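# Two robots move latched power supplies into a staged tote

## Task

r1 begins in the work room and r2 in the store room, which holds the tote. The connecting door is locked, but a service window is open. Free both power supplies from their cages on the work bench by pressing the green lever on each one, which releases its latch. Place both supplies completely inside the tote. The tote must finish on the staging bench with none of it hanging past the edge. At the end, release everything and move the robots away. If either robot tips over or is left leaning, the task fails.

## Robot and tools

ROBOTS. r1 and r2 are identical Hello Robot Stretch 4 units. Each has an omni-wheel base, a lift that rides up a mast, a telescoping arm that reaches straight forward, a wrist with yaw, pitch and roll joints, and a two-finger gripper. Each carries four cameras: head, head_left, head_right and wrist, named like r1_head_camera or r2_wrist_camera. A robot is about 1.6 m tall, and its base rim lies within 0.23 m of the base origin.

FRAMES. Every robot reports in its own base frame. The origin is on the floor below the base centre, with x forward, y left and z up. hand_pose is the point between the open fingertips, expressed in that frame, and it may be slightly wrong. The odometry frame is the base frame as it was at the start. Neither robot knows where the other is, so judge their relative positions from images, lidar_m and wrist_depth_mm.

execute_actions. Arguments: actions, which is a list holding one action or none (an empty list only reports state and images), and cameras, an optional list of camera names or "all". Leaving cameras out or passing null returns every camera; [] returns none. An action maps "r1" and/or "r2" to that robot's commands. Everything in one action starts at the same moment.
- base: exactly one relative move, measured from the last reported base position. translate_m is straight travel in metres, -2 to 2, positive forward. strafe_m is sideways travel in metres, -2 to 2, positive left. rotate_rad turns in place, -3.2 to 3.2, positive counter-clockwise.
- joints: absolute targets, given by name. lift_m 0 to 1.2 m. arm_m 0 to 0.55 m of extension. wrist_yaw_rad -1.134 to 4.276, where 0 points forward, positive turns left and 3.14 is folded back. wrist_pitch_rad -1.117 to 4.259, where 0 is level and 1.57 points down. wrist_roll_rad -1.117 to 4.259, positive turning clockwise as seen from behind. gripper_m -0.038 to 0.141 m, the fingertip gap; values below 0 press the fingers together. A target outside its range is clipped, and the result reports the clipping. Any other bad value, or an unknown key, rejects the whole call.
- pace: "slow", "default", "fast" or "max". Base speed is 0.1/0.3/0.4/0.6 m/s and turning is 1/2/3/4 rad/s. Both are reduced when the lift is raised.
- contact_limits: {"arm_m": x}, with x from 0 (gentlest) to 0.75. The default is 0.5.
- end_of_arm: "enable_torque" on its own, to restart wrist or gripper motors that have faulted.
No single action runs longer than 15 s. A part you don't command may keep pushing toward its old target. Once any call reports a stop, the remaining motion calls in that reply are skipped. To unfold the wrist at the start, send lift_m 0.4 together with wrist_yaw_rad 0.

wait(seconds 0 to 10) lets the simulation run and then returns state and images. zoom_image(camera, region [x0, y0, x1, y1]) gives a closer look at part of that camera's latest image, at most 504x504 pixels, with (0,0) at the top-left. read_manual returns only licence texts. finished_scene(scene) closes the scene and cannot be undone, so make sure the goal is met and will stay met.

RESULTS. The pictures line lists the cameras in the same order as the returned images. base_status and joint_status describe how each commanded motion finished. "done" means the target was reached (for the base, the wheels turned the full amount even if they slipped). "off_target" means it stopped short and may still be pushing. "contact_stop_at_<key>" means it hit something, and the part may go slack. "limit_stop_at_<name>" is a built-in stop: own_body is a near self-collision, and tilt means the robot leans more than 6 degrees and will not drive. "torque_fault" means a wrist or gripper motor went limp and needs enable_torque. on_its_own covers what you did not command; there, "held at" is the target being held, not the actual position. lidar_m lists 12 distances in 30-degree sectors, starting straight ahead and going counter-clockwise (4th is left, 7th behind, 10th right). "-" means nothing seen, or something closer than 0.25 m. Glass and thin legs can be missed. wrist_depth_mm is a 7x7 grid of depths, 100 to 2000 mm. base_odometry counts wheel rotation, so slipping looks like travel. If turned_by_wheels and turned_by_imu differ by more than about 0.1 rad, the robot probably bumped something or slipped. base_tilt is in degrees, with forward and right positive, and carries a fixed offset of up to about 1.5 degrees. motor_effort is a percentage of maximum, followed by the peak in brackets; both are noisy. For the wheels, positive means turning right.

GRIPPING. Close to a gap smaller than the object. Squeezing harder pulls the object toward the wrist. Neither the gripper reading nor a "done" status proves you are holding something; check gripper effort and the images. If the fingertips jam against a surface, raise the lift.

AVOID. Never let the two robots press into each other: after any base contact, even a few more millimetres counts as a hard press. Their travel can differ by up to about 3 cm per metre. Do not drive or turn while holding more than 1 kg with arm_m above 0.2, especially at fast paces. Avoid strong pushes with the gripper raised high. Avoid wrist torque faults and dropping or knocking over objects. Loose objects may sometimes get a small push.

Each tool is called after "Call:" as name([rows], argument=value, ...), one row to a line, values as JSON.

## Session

Call:
execute_actions(actions=[])

Scene clock: 0.00 s.
r1.base_odometry: x=+0.000 y=+0.000 heading=+0.000 (m, m, rad; r1's odometry frame)
r1.turned_by_wheels: +0.000 (rad since the last result)
r1.turned_by_imu: +0.000 (rad since the last result)
r1.base_tilt: forward=-0.1 right=-0.4 (deg)
r1.lidar_m: 0.91 1.39 2.88 1.46 1.21 3.81 1.63 1.36 1.36 1.07 0.85 0.82
r1.base_status: not commanded
r1.joint_positions: lift_m=+0.140 arm_m=+0.001 wrist_yaw_rad=+3.121 wrist_pitch_rad=-0.013 wrist_roll_rad=+0.012 gripper_m=+0.057
r1.joint_status: not commanded
r1.motor_effort: lift_m=+20 arm_m=+0 wrist_yaw_rad=-3 wrist_pitch_rad=-8 wrist_roll_rad=+0 gripper_m=-3 wheel_0=+0 wheel_1=+0 wheel_2=+0 (%)
r1.hand_pose: x=-0.1148 y=+0.0934 z=+0.3221 quat_wxyz=(+0.010, +0.006, +0.006, +1.000) (m; r1's base frame)
r1.wrist_depth_mm: - 133 - - - - - / - 123 212 - - - - / 105 135 219 - - - - / 134 163 - - - - - / 1336 1537 1576 1863 1863 1863 1808 / 976 991 198 976 891 1042 1025 / 715 707 768 - 768 723 732
r2.base_odometry: x=+0.000 y=+0.000 heading=+0.000 (m, m, rad; r2's odometry frame)
r2.turned_by_wheels: +0.000 (rad since the last result)
r2.turned_by_imu: +0.000 (rad since the last result)
r2.base_tilt: forward=+0.1 right=-0.2 (deg)
r2.lidar_m: 1.43 3.09 1.48 0.87 0.78 0.81 1.05 1.19 1.17 1.43 2.87 1.28
r2.base_status: not commanded
r2.joint_positions: lift_m=+0.196 arm_m=+0.002 wrist_yaw_rad=+3.229 wrist_pitch_rad=+0.012 wrist_roll_rad=+0.012 gripper_m=+0.057
r2.joint_status: not commanded
r2.motor_effort: lift_m=+20 arm_m=+0 wrist_yaw_rad=+0 wrist_pitch_rad=-7 wrist_roll_rad=-1 gripper_m=-3 wheel_0=-1 wheel_1=+0 wheel_2=+0 (%)
r2.hand_pose: x=-0.1225 y=+0.0618 z=+0.3710 quat_wxyz=(-0.044, -0.006, +0.006, +0.999) (m; r2's base frame)
r2.wrist_depth_mm: - 137 137 1430 1078 866 707 / - - 135 1430 1078 866 707 / - 107 135 1308 1078 866 715 / - 121 141 1397 1078 878 715 / 190 1205 1397 1430 1060 878 715 / 208 1229 195 1336 199 878 707 / 207 931 991 122 946 809 723
pictures: r1_head_camera, r1_head_left_camera, r1_head_right_camera, r1_wrist_camera, r2_head_camera, r2_head_left_camera, r2_head_right_camera, r2_wrist_camera
camera_calibration (this result's frames):
r1_wrist_camera: T_world_to_cam=[[0.0539643, 0.998498, -0.0095033, -0.0919382], [0.0279278, -0.0110227, -0.999549, 0.372128], [-0.998152, 0.0536745, -0.0284807, 0.117994], [0, 0, 0, 1]] pos_world=[0.112345, 0.0895686, 0.374447]
r2_wrist_camera: T_world_to_cam=[[-0.0744482, 0.996119, -0.0469599, -0.0576946], [0.013999, -0.046042, -0.998841, 0.437519], [-0.997127, -0.0750193, -0.0105169, 0.119111], [0, 0, 0, 1]] pos_world=[0.108349, 0.0865505, 0.435556]
Images, in order (width x height): r1_head_camera 420x560, r1_head_left_camera 420x672, r1_head_right_camera 420x672, r1_wrist_camera 616x392, r2_head_camera 420x560, r2_head_left_camera 420x672, r2_head_right_camera 420x672, r2_wrist_camera 616x392.

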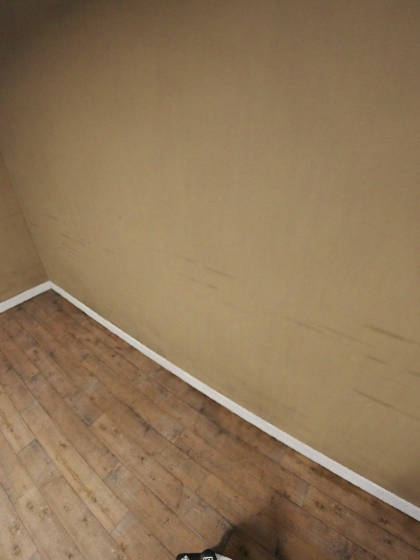

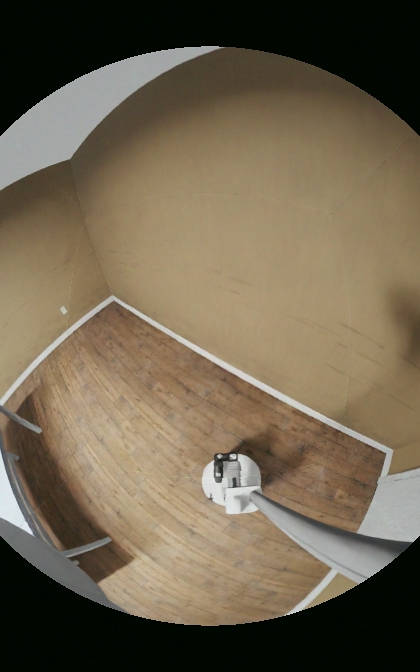

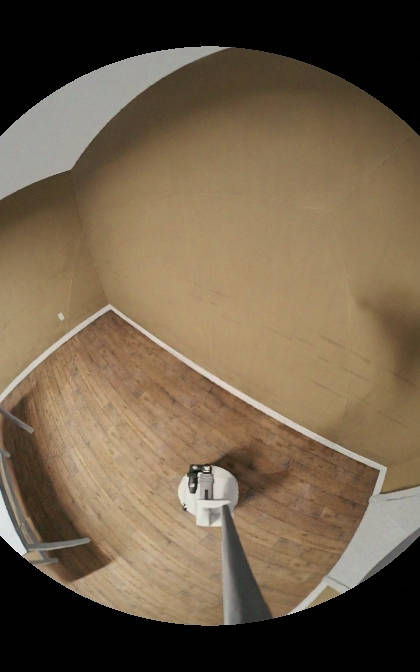

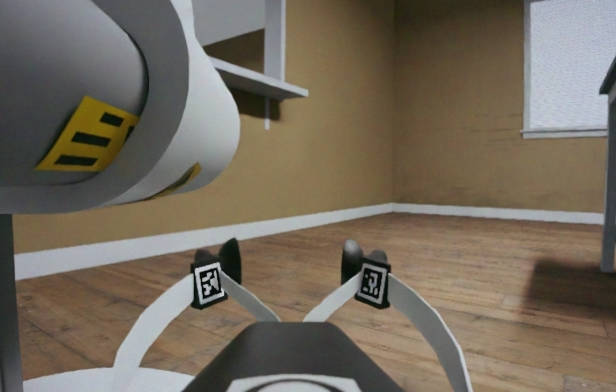

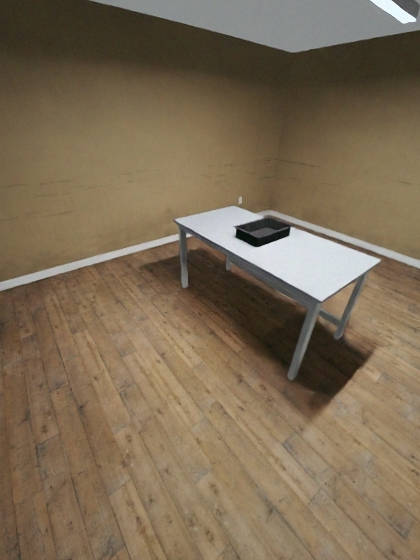

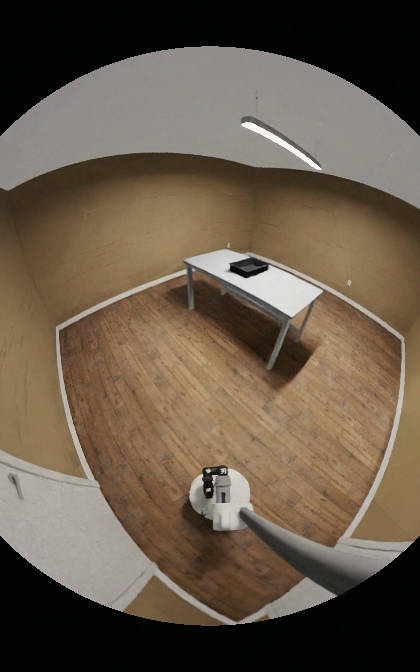

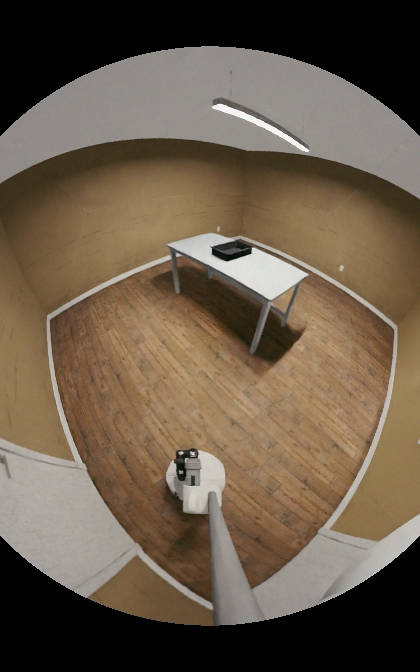

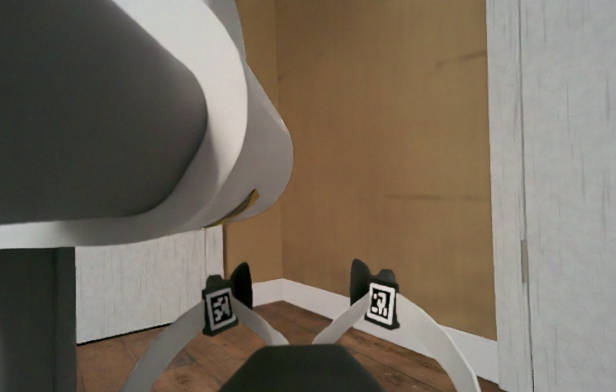

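Call:
execute_actions([
  {"r1":{"base":{"rotate_rad":2.47},"joints":{"lift_m":0.4,"wrist_yaw_rad":0,"wrist_pitch_rad":0.35,"wrist_roll_rad":0.2,"gripper_m":0.06},"pace":"fast"},"r2":{"base":{"rotate_rad":-2.46},"joints":{"lift_m":0.4,"wrist_yaw_rad":0,"gripper_m":0.12},"pace":"fast"}},
], cameras=["r1_head_camera","r1_head_left_camera","r2_head_camera","r2_head_left_camera"])

Scene clock: 2.77 s.
r1.base_odometry: x=+0.000 y=+0.000 heading=+2.470 (m, m, rad; r1's odometry frame)
r1.turned_by_wheels: +2.470 (rad since the last result)
r1.turned_by_imu: +2.501 (rad since the last result)
r1.base_tilt: forward=+0.0 right=-0.4 (deg)
r1.lidar_m: 1.22 1.75 1.48 1.35 1.22 0.85 0.83 0.87 1.18 2.89 1.66 1.21
r1.base_status: done
r1.joint_positions: lift_m=+0.400 arm_m=+0.001 wrist_yaw_rad=+0.000 wrist_pitch_rad=+0.352 wrist_roll_rad=+0.200 gripper_m=+0.060
r1.joint_status: all done
r1.motor_effort: lift_m=+22(24) arm_m=+0(0) wrist_yaw_rad=-3(7) wrist_pitch_rad=-6(5) wrist_roll_rad=+2(2) gripper_m=-2(3) wheel_0=+0(11) wheel_1=+1(6) wheel_2=+1(10) (%)
r1.hand_pose: x=+0.4427 y=-0.0873 z=+0.4786 quat_wxyz=(+0.980, +0.098, +0.174, -0.017) (m; r1's base frame)
r1.wrist_depth_mm: - - - - - - - / - - - - - - - / - - - - 1618 1618 1576 / 1808 1708 1576 1397 1255 1205 1138 / 1308 1229 1118 1060 991 976 904 / 1008 931 198 842 198 788 750 / 831 778 778 - 699 654 634
r2.base_odometry: x=+0.000 y=+0.000 heading=-2.460 (m, m, rad; r2's odometry frame)
r2.turned_by_wheels: -2.460 (rad since the last result)
r2.turned_by_imu: -2.481 (rad since the last result)
r2.base_tilt: forward=+0.1 right=-0.2 (deg)
r2.lidar_m: 1.17 1.24 1.43 3.93 1.28 1.67 3.12 1.23 0.84 0.78 0.80 1.17
r2.base_status: done
r2.joint_positions: lift_m=+0.400 arm_m=+0.002 wrist_yaw_rad=+0.001 wrist_pitch_rad=+0.012 wrist_roll_rad=+0.012 gripper_m=+0.120
r2.joint_status: all done
r2.motor_effort: lift_m=+22(25) arm_m=+0(0) wrist_yaw_rad=-1(7) wrist_pitch_rad=-7(7) wrist_roll_rad=+0(4) gripper_m=+1(4) wheel_0=+2(11) wheel_1=+0(11) wheel_2=+1(10) (%)
r2.hand_pose: x=+0.4611 y=-0.0873 z=+0.5744 quat_wxyz=(+1.000, +0.006, +0.006, +0.000) (m; r2's base frame)
r2.wrist_depth_mm: 976 960 960 976 976 1025 1008 / 976 991 976 976 976 1008 1008 / 976 976 960 991 976 1008 1008 / 976 991 976 976 976 1025 1008 / 976 991 976 976 991 1008 1008 / 976 976 960 976 215 991 1008 / 976 960 976 119 991 991 1025
pictures: r1_head_camera, r1_head_left_camera, r2_head_camera, r2_head_left_camera
Images, in order (width x height): r1_head_camera 420x560, r1_head_left_camera 420x672, r2_head_camera 420x560, r2_head_left_camera 420x672.

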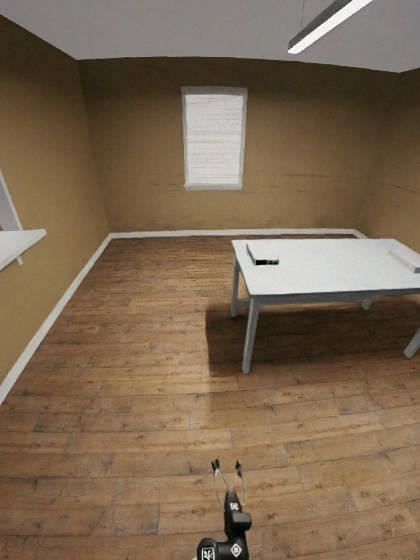

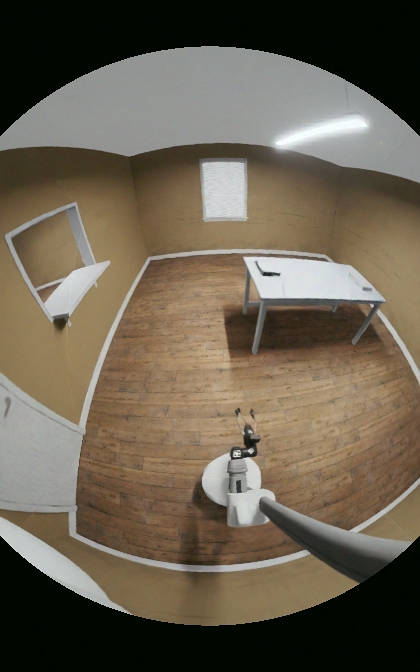

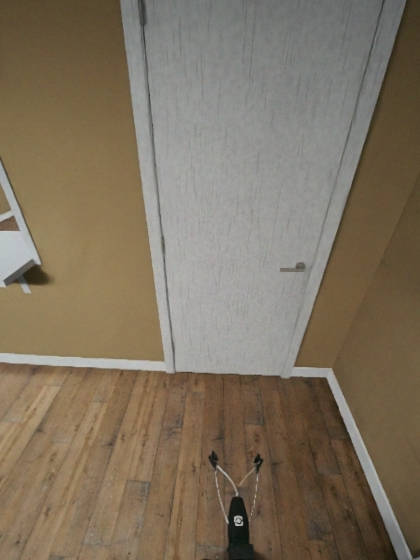

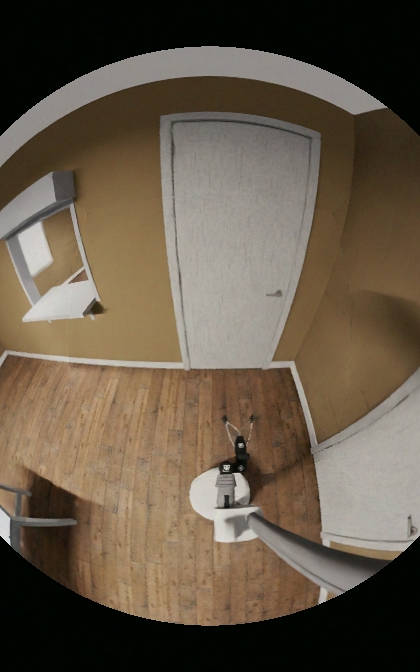

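Call:
zoom_image(camera="r1_head_camera", region=[220, 220, 420, 320])

Region (220, 220, 420, 320) of r1_head_camera's 420x560 image, scaled by 2.520, with more detail than that image has.

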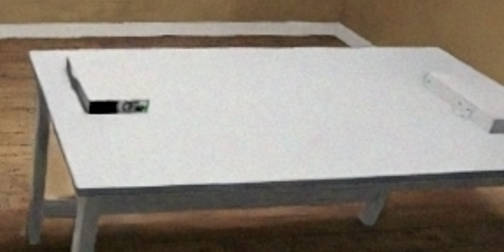

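Call:
execute_actions([
  {"r1":{"base":{"translate_m":0.73},"joints":{"lift_m":0.75},"pace":"max"},"r2":{"base":{"translate_m":0.58},"joints":{"lift_m":0.6,"wrist_pitch_rad":1.54,"wrist_roll_rad":0.04},"pace":"max"}},
], cameras=[])

Call:
execute_actions([
  {"r1":{"base":{"strafe_m":-0.42},"joints":{"arm_m":0.12},"pace":"max"},"r2":{"base":{"strafe_m":0.5},"pace":"max"}},
], cameras=["r1_head_camera","r1_wrist_camera","r2_head_left_camera"])

Scene clock: 6.33 s.
r1.base_odometry: x=-0.572 y=+0.454 heading=+2.470 (m, m, rad; r1's odometry frame)
r1.turned_by_wheels: +0.000 (rad since the last result)
r1.turned_by_imu: +0.001 (rad since the last result)
r1.base_tilt: forward=-0.1 right=-0.4 (deg)
r1.lidar_m: 1.10 2.07 1.23 1.24 1.45 1.64 1.55 1.63 2.25 1.77 0.60 0.51
r1.base_status: done
r1.joint_positions: lift_m=+0.750 arm_m=+0.001 wrist_yaw_rad=+0.000 wrist_pitch_rad=+0.352 wrist_roll_rad=+0.200 gripper_m=+0.060
r1.joint_status: all done
r1.motor_effort: lift_m=+20(26) arm_m=+0(0) wrist_yaw_rad=-2(3) wrist_pitch_rad=-7(6) wrist_roll_rad=-1(2) gripper_m=-2(3) wheel_0=-1(9) wheel_1=-1(6) wheel_2=+0(14) (%)
r1.hand_pose: x=+0.4427 y=-0.0874 z=+0.8287 quat_wxyz=(+0.980, +0.098, +0.174, -0.017) (m; r1's base frame)
r1.wrist_depth_mm: - - - - - - - / - - - - - 691 788 / - - - - 715 539 504 / - - - - 1921 415 373 / - 1921 1808 1661 1464 1138 303 / 1618 1464 198 1308 198 1205 338 / 1281 1205 1255 - 1118 1025 349
r2.base_odometry: x=-0.450 y=-0.366 heading=-2.459 (m, m, rad; r2's odometry frame)
r2.turned_by_wheels: +0.000 (rad since the last result)
r2.turned_by_imu: +0.003 (rad since the last result)
r2.base_tilt: forward=+0.0 right=-0.2 (deg)
r2.lidar_m: 0.58 0.62 0.91 1.58 1.59 1.68 3.54 1.18 0.85 0.80 0.87 0.64
r2.base_status: done
r2.joint_positions: lift_m=+0.600 arm_m=+0.002 wrist_yaw_rad=+0.000 wrist_pitch_rad=+1.540 wrist_roll_rad=+0.040 gripper_m=+0.120
r2.joint_status: all done
r2.motor_effort: lift_m=+22(25) arm_m=-1(1) wrist_yaw_rad=+0(1) wrist_pitch_rad=+0(4) wrist_roll_rad=+1(1) gripper_m=-1(1) wheel_0=+3(12) wheel_1=+1(8) wheel_2=+2(16) (%)
r2.hand_pose: x=+0.1815 y=-0.0874 z=+0.4897 quat_wxyz=(+0.718, +0.014, +0.696, -0.014) (m; r2's base frame)
r2.wrist_depth_mm: 732 732 732 741 741 741 741 / 723 732 732 732 741 741 732 / 723 723 732 723 732 723 741 / 723 715 715 732 723 732 741 / 715 715 508 521 715 715 723 / 699 500 492 500 215 715 723 / 699 488 496 119 715 707 715
pictures: none
No camera images: the call's "cameras" was empty. Leave "cameras" out to get every camera's image.

Scene clock: 8.70 s.
r1.base_odometry: x=-0.310 y=+0.783 heading=+2.470 (m, m, rad; r1's odometry frame)
r1.turned_by_wheels: +0.000 (rad since the last result)
r1.turned_by_imu: +0.001 (rad since the last result)
r1.base_tilt: forward=-0.1 right=-0.4 (deg)
r1.lidar_m: 0.42 0.49 1.68 1.65 1.90 1.63 1.54 1.63 2.20 2.47 0.64 0.48
r1.base_status: done
r1.joint_positions: lift_m=+0.750 arm_m=+0.118 wrist_yaw_rad=+0.000 wrist_pitch_rad=+0.352 wrist_roll_rad=+0.200 gripper_m=+0.060
r1.joint_status: all done
r1.motor_effort: lift_m=+20(20) arm_m=+9(7) wrist_yaw_rad=+0(2) wrist_pitch_rad=-6(6) wrist_roll_rad=-1(2) gripper_m=-1(2) wheel_0=-1(10) wheel_1=+1(10) wheel_2=+0(2) (%)
r1.hand_pose: x=+0.5602 y=-0.0874 z=+0.8287 quat_wxyz=(+0.980, +0.098, +0.174, -0.017) (m; r1's base frame)
r1.wrist_depth_mm: - - - - - - - / - - - - - - 778 / - - 615 597 603 544 504 / - - 442 427 418 392 370 / - 399 359 343 322 306 291 / 1499 306 198 271 198 250 242 / 264 250 253 - 227 210 207
r2.base_odometry: x=-0.135 y=-0.754 heading=-2.459 (m, m, rad; r2's odometry frame)
r2.turned_by_wheels: +0.000 (rad since the last result)
r2.turned_by_imu: +0.001 (rad since the last result)
r2.base_tilt: forward=+0.1 right=-0.2 (deg)
r2.lidar_m: 0.59 0.63 0.62 2.44 1.56 1.29 3.76 1.91 1.35 1.30 0.87 0.58
r2.base_status: done
r2.joint_positions: lift_m=+0.600 arm_m=+0.002 wrist_yaw_rad=+0.000 wrist_pitch_rad=+1.540 wrist_roll_rad=+0.040 gripper_m=+0.120
r2.joint_status: not commanded
r2.motor_effort: lift_m=+22(22) arm_m=+0(0) wrist_yaw_rad=+0(1) wrist_pitch_rad=+0(0) wrist_roll_rad=+0(0) gripper_m=-1(0) wheel_0=-2(16) wheel_1=+0(13) wheel_2=+0(0) (%)
r2.hand_pose: x=+0.1814 y=-0.0874 z=+0.4897 quat_wxyz=(+0.718, +0.014, +0.696, -0.014) (m; r2's base frame)
r2.wrist_depth_mm: 723 723 732 741 741 750 750 / 732 732 723 732 732 741 741 / 715 723 732 732 732 723 732 / 723 715 715 715 723 732 732 / 715 715 508 521 723 723 723 / 699 508 496 504 215 723 723 / 699 492 492 119 707 707 715
pictures: r1_head_camera, r1_wrist_camera, r2_head_left_camera
camera_calibration (this result's frames):
r1_wrist_camera: T_world_to_cam=[[-0.0989479, -0.980058, -0.172324, 0.104582], [-0.375998, 0.197159, -0.905403, 1.0241], [0.921322, -0.0247941, -0.388008, 0.0316481], [0, 0, 0, 1]] pos_world=[0.366249, -0.0986287, 0.957523]
Images, in order (width x height): r1_head_camera 420x560, r1_wrist_camera 616x392, r2_head_left_camera 420x672.

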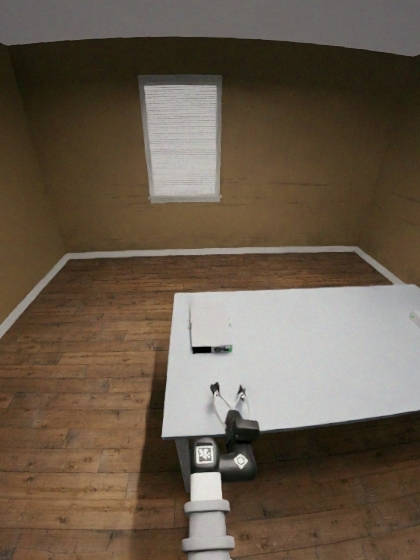

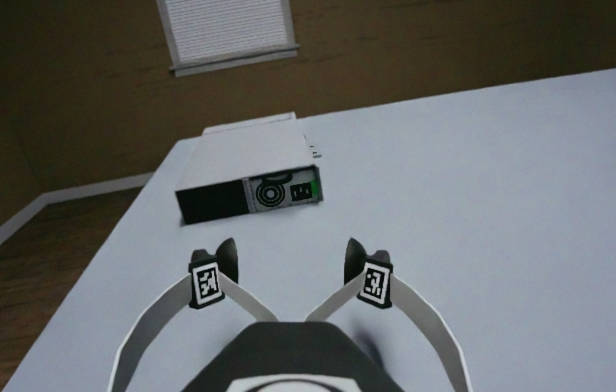

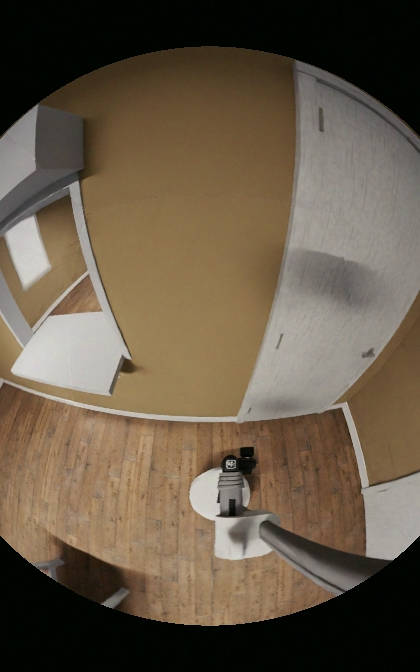

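Call:
execute_actions([
  {"r1":{"joints":{"arm_m":0.268,"lift_m":0.729}},"r2":{"base":{"strafe_m":0.25},"pace":"max"}},
], cameras=["r1_wrist_camera"])

Scene clock: 10.87 s.
r1.base_odometry: x=-0.310 y=+0.783 heading=+2.470 (m, m, rad; r1's odometry frame)
r1.turned_by_wheels: +0.000 (rad since the last result)
r1.turned_by_imu: +0.000 (rad since the last result)
r1.base_tilt: forward=+0.0 right=-0.3 (deg)
r1.lidar_m: 0.43 0.46 1.69 1.65 1.87 1.63 1.55 1.63 2.24 2.47 0.64 0.45
r1.base_status: not commanded
r1.joint_positions: lift_m=+0.729 arm_m=+0.266 wrist_yaw_rad=+0.000 wrist_pitch_rad=+0.352 wrist_roll_rad=+0.200 gripper_m=+0.060
r1.joint_status: all done
r1.motor_effort: lift_m=+17(19) arm_m=+9(11) wrist_yaw_rad=-2(0) wrist_pitch_rad=-7(6) wrist_roll_rad=-1(4) gripper_m=-3(2) wheel_0=-1(1) wheel_1=+1(1) wheel_2=+0(0) (%)
r1.hand_pose: x=+0.7082 y=-0.0874 z=+0.8080 quat_wxyz=(+0.980, +0.098, +0.174, -0.017) (m; r1's base frame)
r1.wrist_depth_mm: - - - - - - - / - - - - - - 699 / - - 492 504 539 477 452 / - 512 322 307 377 347 329 / - 320 282 287 283 271 259 / 291 271 198 238 196 223 213 / 235 222 224 - 200 187 185
r2.base_odometry: x=+0.023 y=-0.948 heading=-2.459 (m, m, rad; r2's odometry frame)
r2.turned_by_wheels: +0.000 (rad since the last result)
r2.turned_by_imu: +0.001 (rad since the last result)
r2.base_tilt: forward=+0.2 right=-0.2 (deg)
r2.lidar_m: 0.61 0.47 0.57 2.42 1.61 1.17 1.64 2.29 1.62 1.54 0.89 0.66
r2.base_status: done
r2.joint_positions: lift_m=+0.600 arm_m=+0.002 wrist_yaw_rad=+0.000 wrist_pitch_rad=+1.540 wrist_roll_rad=+0.040 gripper_m=+0.120
r2.joint_status: not commanded
r2.motor_effort: lift_m=+22(21) arm_m=+0(0) wrist_yaw_rad=+0(0) wrist_pitch_rad=+0(1) wrist_roll_rad=-1(1) gripper_m=-1(1) wheel_0=+1(13) wheel_1=-2(12) wheel_2=+0(0) (%)
r2.hand_pose: x=+0.1814 y=-0.0874 z=+0.4897 quat_wxyz=(+0.718, +0.014, +0.696, -0.014) (m; r2's base frame)
r2.wrist_depth_mm: 723 723 732 741 741 750 750 / 723 732 732 732 741 732 750 / 732 723 723 732 732 732 732 / 715 723 723 723 732 723 732 / 707 715 512 521 715 723 732 / 707 508 492 500 215 723 723 / 699 496 496 119 707 707 715
pictures: r1_wrist_camera
camera_calibration (this result's frames):
r1_wrist_camera: T_world_to_cam=[[-0.0987536, -0.980078, -0.172324, 0.115563], [-0.37604, 0.197084, -0.905402, 1.06097], [0.921326, -0.024611, -0.388011, -0.112712], [0, 0, 0, 1]] pos_world=[0.514224, -0.0986134, 0.936784]
Images, in order (width x height): r1_wrist_camera 616x392.

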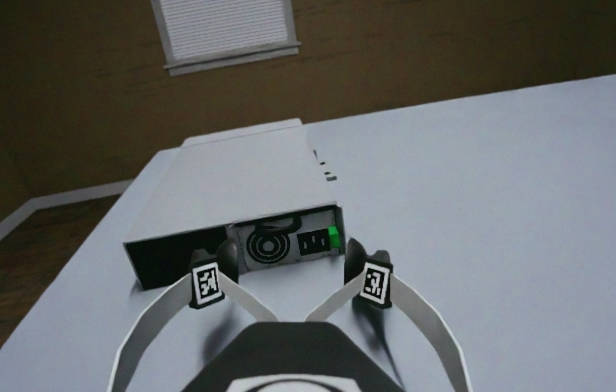

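Call:
execute_actions([
  {"r1":{"joints":{"arm_m":0.296,"lift_m":0.727},"base":{"strafe_m":-0.004},"pace":"slow","contact_limits":{"arm_m":0.3}},"r2":{"base":{"strafe_m":0.1},"pace":"max"}},
], cameras=["r1_wrist_camera"])

Scene clock: 12.37 s.
r1.base_odometry: x=-0.308 y=+0.786 heading=+2.470 (m, m, rad; r1's odometry frame)
r1.turned_by_wheels: +0.000 (rad since the last result)
r1.turned_by_imu: +0.000 (rad since the last result)
r1.base_tilt: forward=-0.1 right=-0.4 (deg)
r1.lidar_m: 0.42 0.44 1.70 1.62 1.89 1.64 1.53 1.61 2.22 2.45 0.64 0.44
r1.base_status: done
r1.joint_positions: lift_m=+0.727 arm_m=+0.294 wrist_yaw_rad=+0.000 wrist_pitch_rad=+0.352 wrist_roll_rad=+0.200 gripper_m=+0.060
r1.joint_status: all done
r1.motor_effort: lift_m=+17(18) arm_m=+9(10) wrist_yaw_rad=-2(3) wrist_pitch_rad=-6(7) wrist_roll_rad=+1(1) gripper_m=-2(4) wheel_0=+3(5) wheel_1=-2(2) wheel_2=+0(2) (%)
r1.contact_limits: arm_m 0.3
r1.hand_pose: x=+0.7361 y=-0.0874 z=+0.8060 quat_wxyz=(+0.980, +0.098, +0.174, -0.017) (m; r1's base frame)
r1.wrist_depth_mm: - - - - - - - / - - - - - - - / - - 484 517 525 477 445 / - 484 320 309 373 343 324 / - 282 253 258 281 268 257 / 285 263 198 236 197 220 211 / 233 220 220 - 198 183 183
r2.base_odometry: x=+0.086 y=-1.026 heading=-2.460 (m, m, rad; r2's odometry frame)
r2.turned_by_wheels: +0.000 (rad since the last result)
r2.turned_by_imu: +0.000 (rad since the last result)
r2.base_tilt: forward=+0.1 right=-0.2 (deg)
r2.lidar_m: 0.61 0.42 0.59 2.47 3.19 1.13 1.26 2.40 1.74 1.66 0.87 0.65
r2.base_status: done
r2.joint_positions: lift_m=+0.600 arm_m=+0.002 wrist_yaw_rad=+0.000 wrist_pitch_rad=+1.540 wrist_roll_rad=+0.040 gripper_m=+0.120
r2.joint_status: not commanded
r2.motor_effort: lift_m=+22(21) arm_m=+0(1) wrist_yaw_rad=+0(0) wrist_pitch_rad=+0(0) wrist_roll_rad=+0(0) gripper_m=+0(1) wheel_0=+0(13) wheel_1=-2(12) wheel_2=+0(0) (%)
r2.hand_pose: x=+0.1814 y=-0.0874 z=+0.4897 quat_wxyz=(+0.718, +0.014, +0.696, -0.014) (m; r2's base frame)
r2.wrist_depth_mm: 723 732 732 750 741 732 750 / 723 723 732 732 741 741 750 / 715 723 723 723 732 741 732 / 715 715 723 723 723 732 732 / 707 715 508 521 723 723 723 / 707 500 496 500 215 723 715 / 699 492 492 119 715 707 715
pictures: r1_wrist_camera
camera_calibration (this result's frames):
r1_wrist_camera: T_world_to_cam=[[-0.0987912, -0.980074, -0.172324, 0.118001], [-0.376032, 0.197098, -0.905402, 1.06969], [0.921325, -0.0246464, -0.388011, -0.139259], [0, 0, 0, 1]] pos_world=[0.542198, -0.0986164, 0.934797]
Images, in order (width x height): r1_wrist_camera 616x392.

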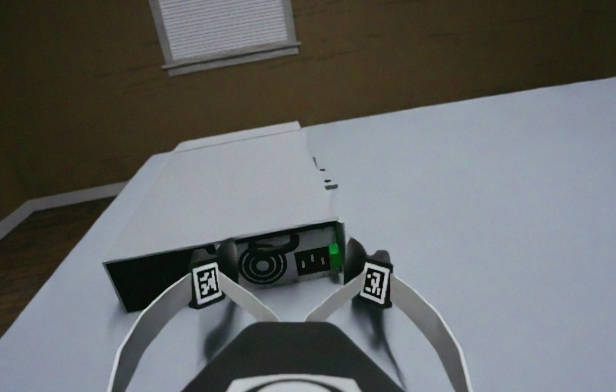

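Call:
execute_actions([
  {"r1":{"joints":{"arm_m":0.307},"base":{"strafe_m":-0.001},"pace":"slow","contact_limits":{"arm_m":0.3}}},
], cameras=["r1_wrist_camera"])

Call:
execute_actions([
  {"r1":{"joints":{"gripper_m":0.04}}},
], cameras=["r1_wrist_camera"])

Scene clock: 13.43 s.
r1.base_odometry: x=-0.307 y=+0.787 heading=+2.470 (m, m, rad; r1's odometry frame)
r1.turned_by_wheels: +0.000 (rad since the last result)
r1.turned_by_imu: +0.000 (rad since the last result)
r1.base_tilt: forward=+0.0 right=-0.3 (deg)
r1.lidar_m: 0.41 0.46 1.67 1.63 1.87 1.60 1.55 1.63 2.22 2.46 0.63 0.43
r1.base_status: done
r1.joint_positions: lift_m=+0.727 arm_m=+0.305 wrist_yaw_rad=-0.001 wrist_pitch_rad=+0.357 wrist_roll_rad=+0.200 gripper_m=+0.060
r1.joint_status: all done
r1.motor_effort: lift_m=+17(17) arm_m=+11(12) wrist_yaw_rad=+2(1) wrist_pitch_rad=-21(22) wrist_roll_rad=+1(1) gripper_m=+1(3) wheel_0=+2(5) wheel_1=+0(6) wheel_2=-1(2) (%)
r1.contact_limits: arm_m 0.3
r1.hand_pose: x=+0.7461 y=-0.0876 z=+0.8045 quat_wxyz=(+0.979, +0.098, +0.177, -0.018) (m; r1's base frame)
r1.wrist_depth_mm: - - - - - - - / - - - - - - 661 / - - 459 496 500 462 433 / - 421 307 303 362 334 319 / - 271 244 246 276 262 252 / 278 255 230 233 198 216 207 / 227 214 216 - 195 181 180
r2.base_odometry: x=+0.086 y=-1.026 heading=-2.460 (m, m, rad; r2's odometry frame)
r2.turned_by_wheels: +0.000 (rad since the last result)
r2.turned_by_imu: +0.000 (rad since the last result)
r2.base_tilt: forward=+0.1 right=-0.2 (deg)
r2.lidar_m: 0.61 0.42 0.60 2.45 3.18 1.10 1.24 2.42 1.72 1.66 0.88 0.64
r2.base_status: not commanded
r2.joint_positions: lift_m=+0.600 arm_m=+0.002 wrist_yaw_rad=+0.000 wrist_pitch_rad=+1.540 wrist_roll_rad=+0.040 gripper_m=+0.120
r2.joint_status: not commanded
r2.motor_effort: lift_m=+22(22) arm_m=+0(1) wrist_yaw_rad=+0(0) wrist_pitch_rad=+0(0) wrist_roll_rad=-1(3) gripper_m=+0(1) wheel_0=+0(0) wheel_1=-2(2) wheel_2=+0(0) (%)
r2.hand_pose: x=+0.1814 y=-0.0874 z=+0.4897 quat_wxyz=(+0.718, +0.014, +0.696, -0.014) (m; r2's base frame)
r2.wrist_depth_mm: 723 732 741 732 750 741 759 / 732 732 732 741 732 732 750 / 723 723 723 732 732 741 732 / 715 715 723 715 723 732 741 / 707 707 508 521 723 723 723 / 707 512 496 504 216 715 723 / 707 492 496 119 707 707 715
pictures: r1_wrist_camera
camera_calibration (this result's frames):
r1_wrist_camera: T_world_to_cam=[[-0.100622, -0.980006, -0.171651, 0.119294], [-0.380738, 0.197322, -0.903384, 1.07401], [0.919192, -0.0255462, -0.39298, -0.14349], [0, 0, 0, 1]] pos_world=[0.552816, -0.0986831, 0.934332]
Images, in order (width x height): r1_wrist_camera 616x392.

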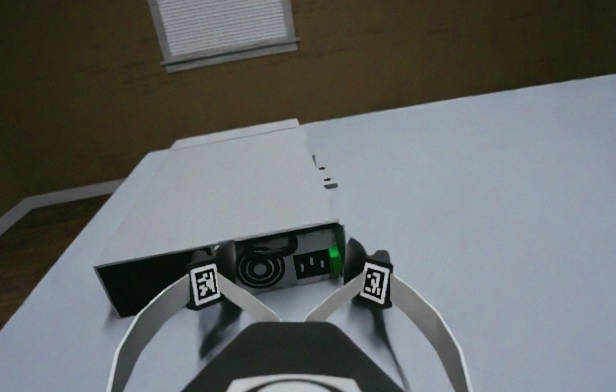

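Scene clock: 14.37 s.
r1.base_odometry: x=-0.307 y=+0.787 heading=+2.470 (m, m, rad; r1's odometry frame)
r1.turned_by_wheels: +0.000 (rad since the last result)
r1.turned_by_imu: +0.000 (rad since the last result)
r1.base_tilt: forward=+0.0 right=-0.3 (deg)
r1.lidar_m: 0.42 0.46 1.69 1.65 1.87 1.63 1.53 1.61 2.24 2.39 0.65 0.45
r1.base_status: not commanded
r1.joint_positions: lift_m=+0.727 arm_m=+0.305 wrist_yaw_rad=-0.001 wrist_pitch_rad=+0.357 wrist_roll_rad=+0.200 gripper_m=+0.040
r1.joint_status: all done
r1.motor_effort: lift_m=+18(18) arm_m=+10(11) wrist_yaw_rad=+1(6) wrist_pitch_rad=-21(23) wrist_roll_rad=+0(0) gripper_m=-5(8) wheel_0=+2(2) wheel_1=+0(1) wheel_2=-1(1) (%)
r1.hand_pose: x=+0.7464 y=-0.0876 z=+0.8046 quat_wxyz=(+0.979, +0.098, +0.177, -0.018) (m; r1's base frame)
r1.wrist_depth_mm: - - - - - - - / - - - - - - 661 / - - 466 492 508 462 430 / - 433 307 301 362 338 315 / - 273 245 246 278 263 253 / 279 254 197 232 198 216 208 / 228 215 216 - 195 181 181
r2.base_odometry: x=+0.086 y=-1.026 heading=-2.460 (m, m, rad; r2's odometry frame)
r2.turned_by_wheels: +0.000 (rad since the last result)
r2.turned_by_imu: +0.000 (rad since the last result)
r2.base_tilt: forward=+0.1 right=-0.2 (deg)
r2.lidar_m: 0.59 0.41 0.57 2.42 3.16 1.15 1.26 2.43 1.73 1.67 0.88 0.64
r2.base_status: not commanded
r2.joint_positions: lift_m=+0.600 arm_m=+0.002 wrist_yaw_rad=+0.000 wrist_pitch_rad=+1.540 wrist_roll_rad=+0.040 gripper_m=+0.120
r2.joint_status: not commanded
r2.motor_effort: lift_m=+21(22) arm_m=+0(0) wrist_yaw_rad=+1(0) wrist_pitch_rad=+0(0) wrist_roll_rad=-2(0) gripper_m=-1(1) wheel_0=+0(0) wheel_1=-2(2) wheel_2=+0(0) (%)
r2.hand_pose: x=+0.1814 y=-0.0874 z=+0.4897 quat_wxyz=(+0.718, +0.014, +0.696, -0.014) (m; r2's base frame)
r2.wrist_depth_mm: 732 732 741 732 741 741 750 / 723 723 732 732 741 741 741 / 723 723 723 732 732 732 741 / 715 723 723 723 723 723 723 / 707 715 508 521 715 723 723 / 707 500 496 500 215 715 723 / 699 492 492 119 707 707 715
pictures: r1_wrist_camera
camera_calibration (this result's frames):
r1_wrist_camera: T_world_to_cam=[[-0.100273, -0.980039, -0.171667, 0.11917], [-0.380299, 0.197188, -0.903598, 1.0741], [0.919412, -0.0253223, -0.39248, -0.144302], [0, 0, 0, 1]] pos_world=[0.5531, -0.0986619, 0.934375]
Images, in order (width x height): r1_wrist_camera 616x392.

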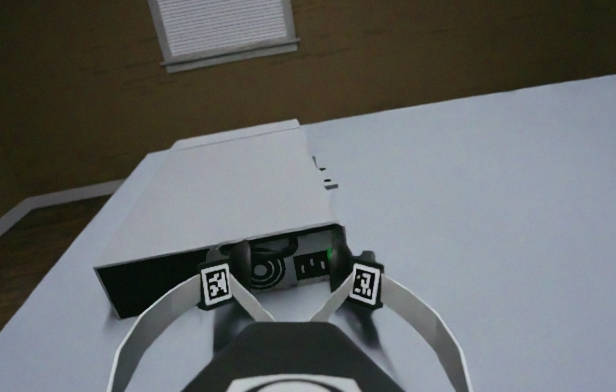

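Call:
execute_actions([
  {"r1":{"joints":{"gripper_m":0.015,"arm_m":0.316},"base":{"strafe_m":0.002},"pace":"slow","contact_limits":{"arm_m":0.3}},"r2":{"base":{"strafe_m":0.1},"pace":"max"}},
], cameras=["r1_wrist_camera"])

Call:
execute_actions([
  {"r1":{"joints":{"gripper_m":-0.015,"arm_m":0.321,"lift_m":0.724},"base":{"strafe_m":0.003},"pace":"slow","contact_limits":{"arm_m":0.3}},"r2":{"base":{"strafe_m":0.1},"pace":"max"}},
], cameras=["r1_wrist_camera"])

Scene clock: 15.90 s.
r1.base_odometry: x=-0.308 y=+0.785 heading=+2.470 (m, m, rad; r1's odometry frame)
r1.turned_by_wheels: +0.000 (rad since the last result)
r1.turned_by_imu: +0.000 (rad since the last result)
r1.base_tilt: forward=-0.1 right=-0.4 (deg)
r1.lidar_m: 0.40 0.47 1.70 1.62 1.87 1.60 1.54 1.60 2.23 2.46 0.65 0.44
r1.base_status: done
r1.joint_positions: lift_m=+0.727 arm_m=+0.314 wrist_yaw_rad=+0.000 wrist_pitch_rad=+0.360 wrist_roll_rad=+0.199 gripper_m=+0.015
r1.joint_status: all done
r1.on_its_own: wrist_pitch_rad is at rest, and its effort (-31) is outside its rest range (-23 to +23)
r1.motor_effort: lift_m=+17(17) arm_m=+13(15) wrist_yaw_rad=-2(5) wrist_pitch_rad=-31(30) wrist_roll_rad=-2(0) gripper_m=-15(16) wheel_0=+5(4) wheel_1=+2(4) wheel_2=-4(6) (%)
r1.contact_limits: arm_m 0.3
r1.hand_pose: x=+0.7546 y=-0.0874 z=+0.8037 quat_wxyz=(+0.979, +0.098, +0.178, -0.018) (m; r1's base frame)
r1.wrist_depth_mm: - - - - - - - / - - - - - - 647 / - - 445 459 500 452 427 / - 424 301 289 353 330 314 / 1983 258 231 236 274 259 251 / 276 237 204 229 186 213 205 / 225 211 214 - 192 179 180
r2.base_odometry: x=+0.149 y=-1.103 heading=-2.460 (m, m, rad; r2's odometry frame)
r2.turned_by_wheels: +0.000 (rad since the last result)
r2.turned_by_imu: +0.000 (rad since the last result)
r2.base_tilt: forward=+0.1 right=-0.2 (deg)
r2.lidar_m: 0.41 0.41 0.58 2.40 3.10 1.13 1.11 2.55 1.82 1.76 0.84 0.67
r2.base_status: done
r2.joint_positions: lift_m=+0.600 arm_m=+0.002 wrist_yaw_rad=+0.000 wrist_pitch_rad=+1.540 wrist_roll_rad=+0.040 gripper_m=+0.120
r2.joint_status: not commanded
r2.motor_effort: lift_m=+21(22) arm_m=-1(1) wrist_yaw_rad=+0(1) wrist_pitch_rad=+1(0) wrist_roll_rad=+1(0) gripper_m=-1(0) wheel_0=+0(14) wheel_1=+0(12) wheel_2=+0(0) (%)
r2.hand_pose: x=+0.1814 y=-0.0874 z=+0.4897 quat_wxyz=(+0.718, +0.014, +0.696, -0.014) (m; r2's base frame)
r2.wrist_depth_mm: 723 732 732 732 741 759 750 / 732 723 732 732 750 741 741 / 723 723 723 732 732 732 732 / 715 715 723 732 723 723 732 / 707 715 508 521 723 723 723 / 699 500 492 500 216 715 715 / 691 496 492 119 707 715 715
pictures: r1_wrist_camera
camera_calibration (this result's frames):
r1_wrist_camera: T_world_to_cam=[[-0.100246, -0.980117, -0.171235, 0.119615], [-0.383425, 0.196865, -0.902347, 1.0777], [0.918116, -0.0248006, -0.395536, -0.148708], [0, 0, 0, 1]] pos_world=[0.561738, -0.098612, 0.934119]
Images, in order (width x height): r1_wrist_camera 616x392.

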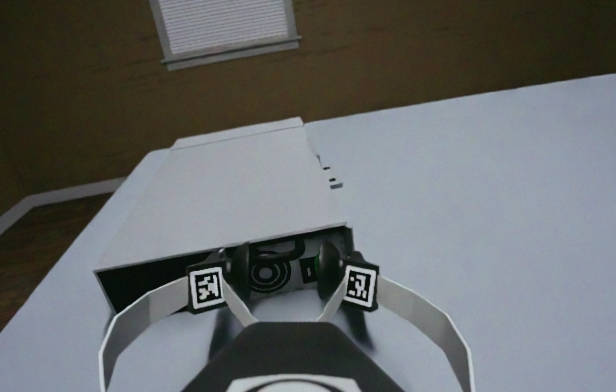

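Scene clock: 17.23 s.
r1.base_odometry: x=-0.310 y=+0.783 heading=+2.470 (m, m, rad; r1's odometry frame)
r1.turned_by_wheels: +0.000 (rad since the last result)
r1.turned_by_imu: +0.000 (rad since the last result)
r1.base_tilt: forward=+0.0 right=-0.4 (deg)
r1.lidar_m: 0.42 0.42 1.69 1.64 1.89 1.61 1.55 1.64 2.23 2.44 0.60 0.44
r1.base_status: done
r1.joint_positions: lift_m=+0.724 arm_m=+0.319 wrist_yaw_rad=-0.002 wrist_pitch_rad=+0.359 wrist_roll_rad=+0.199 gripper_m=-0.014
r1.joint_status: all done
r1.on_its_own: wrist_pitch_rad is at rest, and its effort (-28) is outside its rest range (-23 to +23)
r1.motor_effort: lift_m=+18(18) arm_m=+11(15) wrist_yaw_rad=+3(14) wrist_pitch_rad=-28(31) wrist_roll_rad=+2(1) gripper_m=-25(26) wheel_0=+2(4) wheel_1=+3(4) wheel_2=-5(6) (%)
r1.contact_limits: arm_m 0.3
r1.hand_pose: x=+0.7599 y=-0.0879 z=+0.8010 quat_wxyz=(+0.979, +0.098, +0.178, -0.019) (m; r1's base frame)
r1.wrist_depth_mm: - - - - - - - / - - - - - - 640 / - - 442 455 496 449 418 / - 407 298 279 351 327 310 / 1921 253 227 232 272 255 246 / 272 169 201 229 189 207 202 / 222 211 211 - 191 177 178
r2.base_odometry: x=+0.212 y=-1.181 heading=-2.459 (m, m, rad; r2's odometry frame)
r2.turned_by_wheels: +0.000 (rad since the last result)
r2.turned_by_imu: +0.001 (rad since the last result)
r2.base_tilt: forward=+0.1 right=-0.2 (deg)
r2.lidar_m: 0.40 0.42 0.59 2.42 2.98 1.13 1.10 2.71 1.94 1.86 0.88 0.66
r2.base_status: done
r2.joint_positions: lift_m=+0.600 arm_m=+0.002 wrist_yaw_rad=+0.000 wrist_pitch_rad=+1.540 wrist_roll_rad=+0.040 gripper_m=+0.120
r2.joint_status: not commanded
r2.motor_effort: lift_m=+22(21) arm_m=+0(0) wrist_yaw_rad=+0(0) wrist_pitch_rad=-1(0) wrist_roll_rad=+1(2) gripper_m=+0(1) wheel_0=+2(11) wheel_1=-2(13) wheel_2=+0(0) (%)
r2.hand_pose: x=+0.1814 y=-0.0874 z=+0.4897 quat_wxyz=(+0.718, +0.014, +0.696, -0.014) (m; r2's base frame)
r2.wrist_depth_mm: 723 741 732 732 741 750 750 / 732 732 732 741 732 741 750 / 723 723 723 723 723 732 732 / 715 723 723 723 723 732 732 / 707 715 508 521 715 723 732 / 699 508 496 500 215 715 715 / 707 492 496 119 707 707 715
pictures: r1_wrist_camera
camera_calibration (this result's frames):
r1_wrist_camera: T_world_to_cam=[[-0.101565, -0.980029, -0.170962, 0.120024], [-0.382024, 0.197096, -0.90289, 1.07678], [0.918555, -0.0263901, -0.394412, -0.156051], [0, 0, 0, 1]] pos_world=[0.566886, -0.0987203, 0.931184]
Images, in order (width x height): r1_wrist_camera 616x392.

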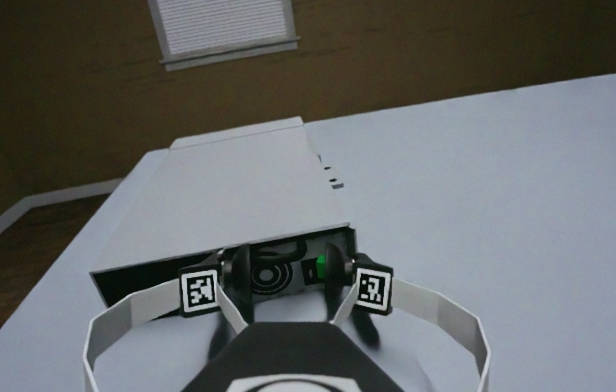

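Call:
execute_actions([
  {"r1":{"joints":{"gripper_m":-0.038,"arm_m":0.326,"lift_m":0.722},"pace":"slow","contact_limits":{"arm_m":0.3}},"r2":{"base":{"strafe_m":0.1},"pace":"max"}},
], cameras=["r1_wrist_camera"])

Call:
execute_actions([
  {"r1":{"joints":{"arm_m":0.305},"pace":"slow"}},
], cameras=["r1_wrist_camera"])

Scene clock: 18.53 s.
r1.base_odometry: x=-0.310 y=+0.783 heading=+2.470 (m, m, rad; r1's odometry frame)
r1.turned_by_wheels: +0.000 (rad since the last result)
r1.turned_by_imu: +0.000 (rad since the last result)
r1.base_tilt: forward=-0.1 right=-0.4 (deg)
r1.lidar_m: 0.39 0.44 1.67 1.61 1.88 1.63 1.55 1.61 2.19 2.46 0.61 0.43
r1.base_status: not commanded
r1.joint_positions: lift_m=+0.722 arm_m=+0.324 wrist_yaw_rad=-0.001 wrist_pitch_rad=+0.359 wrist_roll_rad=+0.199 gripper_m=-0.037
r1.joint_status: all done
r1.on_its_own: wrist_pitch_rad is at rest, and its effort (-26) is outside its rest range (-23 to +23)
r1.motor_effort: lift_m=+18(19) arm_m=+10(14) wrist_yaw_rad=+2(12) wrist_pitch_rad=-26(27) wrist_roll_rad=+3(3) gripper_m=-29(31) wheel_0=+2(2) wheel_1=+3(3) wheel_2=-4(5) (%)
r1.contact_limits: arm_m 0.3
r1.hand_pose: x=+0.7651 y=-0.0878 z=+0.7990 quat_wxyz=(+0.979, +0.098, +0.178, -0.018) (m; r1's base frame)
r1.wrist_depth_mm: - - - - - - - / - - - - - - 640 / - - 442 449 488 442 418 / - 399 291 273 347 324 304 / 1808 245 224 226 264 254 243 / 267 171 192 226 181 200 200 / 217 211 209 - 189 177 175
r2.base_odometry: x=+0.275 y=-1.259 heading=-2.460 (m, m, rad; r2's odometry frame)
r2.turned_by_wheels: +0.000 (rad since the last result)
r2.turned_by_imu: +0.000 (rad since the last result)
r2.base_tilt: forward=+0.1 right=-0.2 (deg)
r2.lidar_m: 0.38 0.42 0.55 2.41 2.88 1.12 1.07 2.85 2.06 1.95 0.92 0.44
r2.base_status: done
r2.joint_positions: lift_m=+0.600 arm_m=+0.002 wrist_yaw_rad=+0.000 wrist_pitch_rad=+1.540 wrist_roll_rad=+0.040 gripper_m=+0.120
r2.joint_status: not commanded
r2.motor_effort: lift_m=+22(22) arm_m=+0(1) wrist_yaw_rad=+0(0) wrist_pitch_rad=+0(1) wrist_roll_rad=-2(0) gripper_m=-2(0) wheel_0=-1(13) wheel_1=-2(12) wheel_2=+0(2) (%)
r2.hand_pose: x=+0.1814 y=-0.0874 z=+0.4897 quat_wxyz=(+0.718, +0.014, +0.696, -0.014) (m; r2's base frame)
r2.wrist_depth_mm: 715 732 732 741 741 741 741 / 723 723 732 741 723 732 741 / 715 723 723 723 732 732 732 / 723 715 715 732 732 732 741 / 707 715 512 521 715 723 732 / 707 496 496 500 215 723 723 / 699 492 492 119 715 715 715
pictures: r1_wrist_camera
camera_calibration (this result's frames):
r1_wrist_camera: T_world_to_cam=[[-0.100989, -0.980114, -0.170813, 0.119773], [-0.382073, 0.196733, -0.902949, 1.07696], [0.918598, -0.0259251, -0.394343, -0.161617], [0, 0, 0, 1]] pos_world=[0.572033, -0.0986715, 0.929165]
Images, in order (width x height): r1_wrist_camera 616x392.

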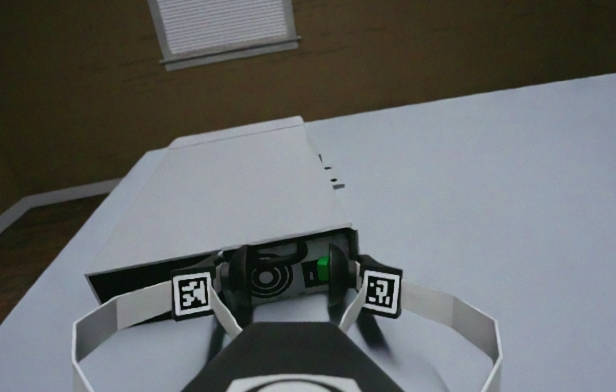

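Scene clock: 19.73 s.
r1.base_odometry: x=-0.310 y=+0.783 heading=+2.470 (m, m, rad; r1's odometry frame)
r1.turned_by_wheels: +0.000 (rad since the last result)
r1.turned_by_imu: +0.000 (rad since the last result)
r1.base_tilt: forward=-0.1 right=-0.3 (deg)
r1.lidar_m: 0.42 0.45 1.69 1.63 1.89 1.62 1.52 1.61 2.22 2.45 0.63 0.46
r1.base_status: not commanded
r1.joint_positions: lift_m=+0.722 arm_m=+0.306 wrist_yaw_rad=+0.000 wrist_pitch_rad=+0.356 wrist_roll_rad=+0.200 gripper_m=-0.037
r1.joint_status: all done
r1.motor_effort: lift_m=+20(20) arm_m=-8(13) wrist_yaw_rad=-2(30) wrist_pitch_rad=-18(29) wrist_roll_rad=-2(3) gripper_m=-20(32) wheel_0=+1(4) wheel_1=+2(3) wheel_2=+0(7) (%)
r1.hand_pose: x=+0.7478 y=-0.0873 z=+0.7996 quat_wxyz=(+0.979, +0.098, +0.176, -0.017) (m; r1's base frame)
r1.wrist_depth_mm: - - - - - - - / - - - - - - 647 / - - 452 459 496 452 424 / - 418 297 279 351 327 307 / - 265 241 233 272 255 246 / 271 249 180 200 174 210 202 / 221 209 210 - 189 176 177
r2.base_odometry: x=+0.275 y=-1.259 heading=-2.460 (m, m, rad; r2's odometry frame)
r2.turned_by_wheels: +0.000 (rad since the last result)
r2.turned_by_imu: +0.000 (rad since the last result)
r2.base_tilt: forward=+0.1 right=-0.2 (deg)
r2.lidar_m: 0.38 0.41 0.57 2.47 2.87 1.13 1.09 2.82 2.03 1.96 0.91 0.42
r2.base_status: not commanded
r2.joint_positions: lift_m=+0.600 arm_m=+0.002 wrist_yaw_rad=+0.000 wrist_pitch_rad=+1.540 wrist_roll_rad=+0.040 gripper_m=+0.120
r2.joint_status: not commanded
r2.motor_effort: lift_m=+22(22) arm_m=+0(0) wrist_yaw_rad=+0(0) wrist_pitch_rad=-1(0) wrist_roll_rad=-1(1) gripper_m=+0(1) wheel_0=-1(1) wheel_1=-2(2) wheel_2=+0(0) (%)
r2.hand_pose: x=+0.1814 y=-0.0874 z=+0.4897 quat_wxyz=(+0.718, +0.014, +0.696, -0.014) (m; r2's base frame)
r2.wrist_depth_mm: 723 723 741 741 741 750 750 / 723 723 732 741 732 741 741 / 723 723 723 723 732 732 741 / 723 723 723 723 732 732 723 / 715 715 508 521 715 723 732 / 699 508 492 500 216 723 715 / 691 492 496 119 715 707 715
pictures: r1_wrist_camera
camera_calibration (this result's frames):
r1_wrist_camera: T_world_to_cam=[[-0.0992828, -0.980062, -0.172107, 0.118329], [-0.379743, 0.197189, -0.903832, 1.06984], [0.919749, -0.0243785, -0.391749, -0.148268], [0, 0, 0, 1]] pos_world=[0.554381, -0.0986056, 0.929235]
Images, in order (width x height): r1_wrist_camera 616x392.

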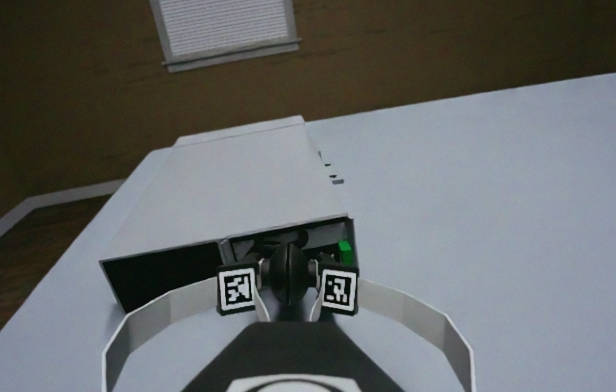

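Call:
execute_actions([
  {"r1":{"joints":{"arm_m":0.275,"gripper_m":0.06,"lift_m":0.732},"base":{"strafe_m":-0.005}},"r2":{"base":{"strafe_m":0.25},"pace":"max"}},
], cameras=["r1_wrist_camera"])

Call:
zoom_image(camera="r1_wrist_camera", region=[180, 180, 410, 330])

Scene clock: 21.67 s.
r1.base_odometry: x=-0.307 y=+0.786 heading=+2.470 (m, m, rad; r1's odometry frame)
r1.turned_by_wheels: +0.000 (rad since the last result)
r1.turned_by_imu: +0.000 (rad since the last result)
r1.base_tilt: forward=+0.0 right=-0.4 (deg)
r1.lidar_m: 0.42 0.43 1.69 1.64 1.87 1.61 1.55 1.61 2.22 2.45 0.62 0.42
r1.base_status: done
r1.joint_positions: lift_m=+0.732 arm_m=+0.277 wrist_yaw_rad=+0.000 wrist_pitch_rad=+0.352 wrist_roll_rad=+0.200 gripper_m=+0.060
r1.joint_status: all done
r1.motor_effort: lift_m=+23(24) arm_m=-9(10) wrist_yaw_rad=-2(2) wrist_pitch_rad=-7(17) wrist_roll_rad=-2(1) gripper_m=-2(19) wheel_0=+0(5) wheel_1=+0(8) wheel_2=+0(0) (%)
r1.hand_pose: x=+0.7182 y=-0.0874 z=+0.8104 quat_wxyz=(+0.980, +0.098, +0.174, -0.018) (m; r1's base frame)
r1.wrist_depth_mm: - - - - - - - / - - - - - - - / - - 500 525 535 492 459 / - 500 329 324 382 353 334 / - 315 268 278 286 276 264 / 293 276 198 243 197 225 217 / 238 225 229 - 202 189 187
r2.base_odometry: x=+0.433 y=-1.453 heading=-2.460 (m, m, rad; r2's odometry frame)
r2.turned_by_wheels: +0.000 (rad since the last result)
r2.turned_by_imu: +0.001 (rad since the last result)
r2.base_tilt: forward=+0.1 right=-0.2 (deg)
r2.lidar_m: 0.38 0.42 0.54 2.41 2.62 1.14 1.05 3.22 2.33 2.22 0.92 0.41
r2.base_status: done
r2.joint_positions: lift_m=+0.600 arm_m=+0.002 wrist_yaw_rad=+0.000 wrist_pitch_rad=+1.540 wrist_roll_rad=+0.040 gripper_m=+0.120
r2.joint_status: not commanded
r2.motor_effort: lift_m=+21(22) arm_m=-1(0) wrist_yaw_rad=+0(0) wrist_pitch_rad=-1(1) wrist_roll_rad=+0(1) gripper_m=-1(0) wheel_0=+0(13) wheel_1=+0(13) wheel_2=+0(2) (%)
r2.hand_pose: x=+0.1814 y=-0.0874 z=+0.4897 quat_wxyz=(+0.718, +0.014, +0.696, -0.014) (m; r2's base frame)
r2.wrist_depth_mm: 732 732 741 732 741 750 741 / 723 732 732 741 741 732 750 / 723 723 723 732 732 732 741 / 715 715 715 723 723 732 732 / 707 715 508 517 723 723 732 / 707 512 496 500 215 715 715 / 707 492 492 119 707 707 715
pictures: r1_wrist_camera
camera_calibration (this result's frames):
r1_wrist_camera: T_world_to_cam=[[-0.0991047, -0.980015, -0.172476, 0.1173], [-0.376299, 0.197368, -0.905232, 1.06706], [0.921182, -0.0248102, -0.388339, -0.120687], [0, 0, 0, 1]] pos_world=[0.524334, -0.0986418, 0.939302]
Images, in order (width x height): r1_wrist_camera 616x392.

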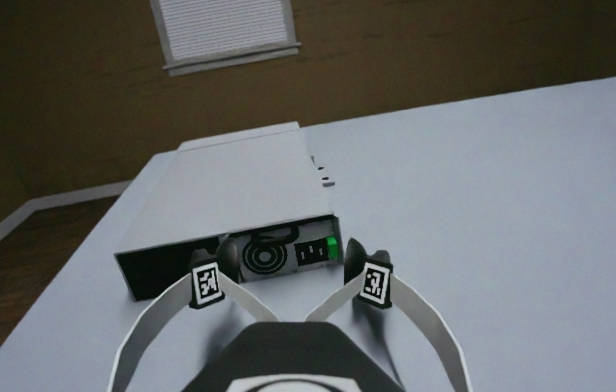

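Region (180, 180, 410, 330) of r1_wrist_camera's 616x392 image, scaled by 2.191; it fills the top 329 rows of this view, and the rest is white.

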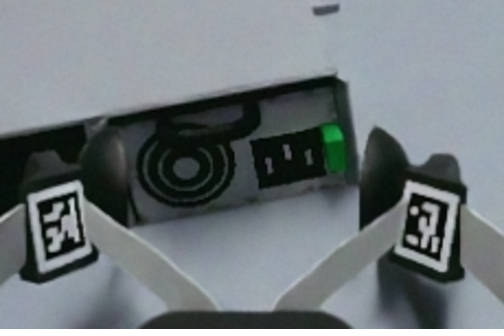

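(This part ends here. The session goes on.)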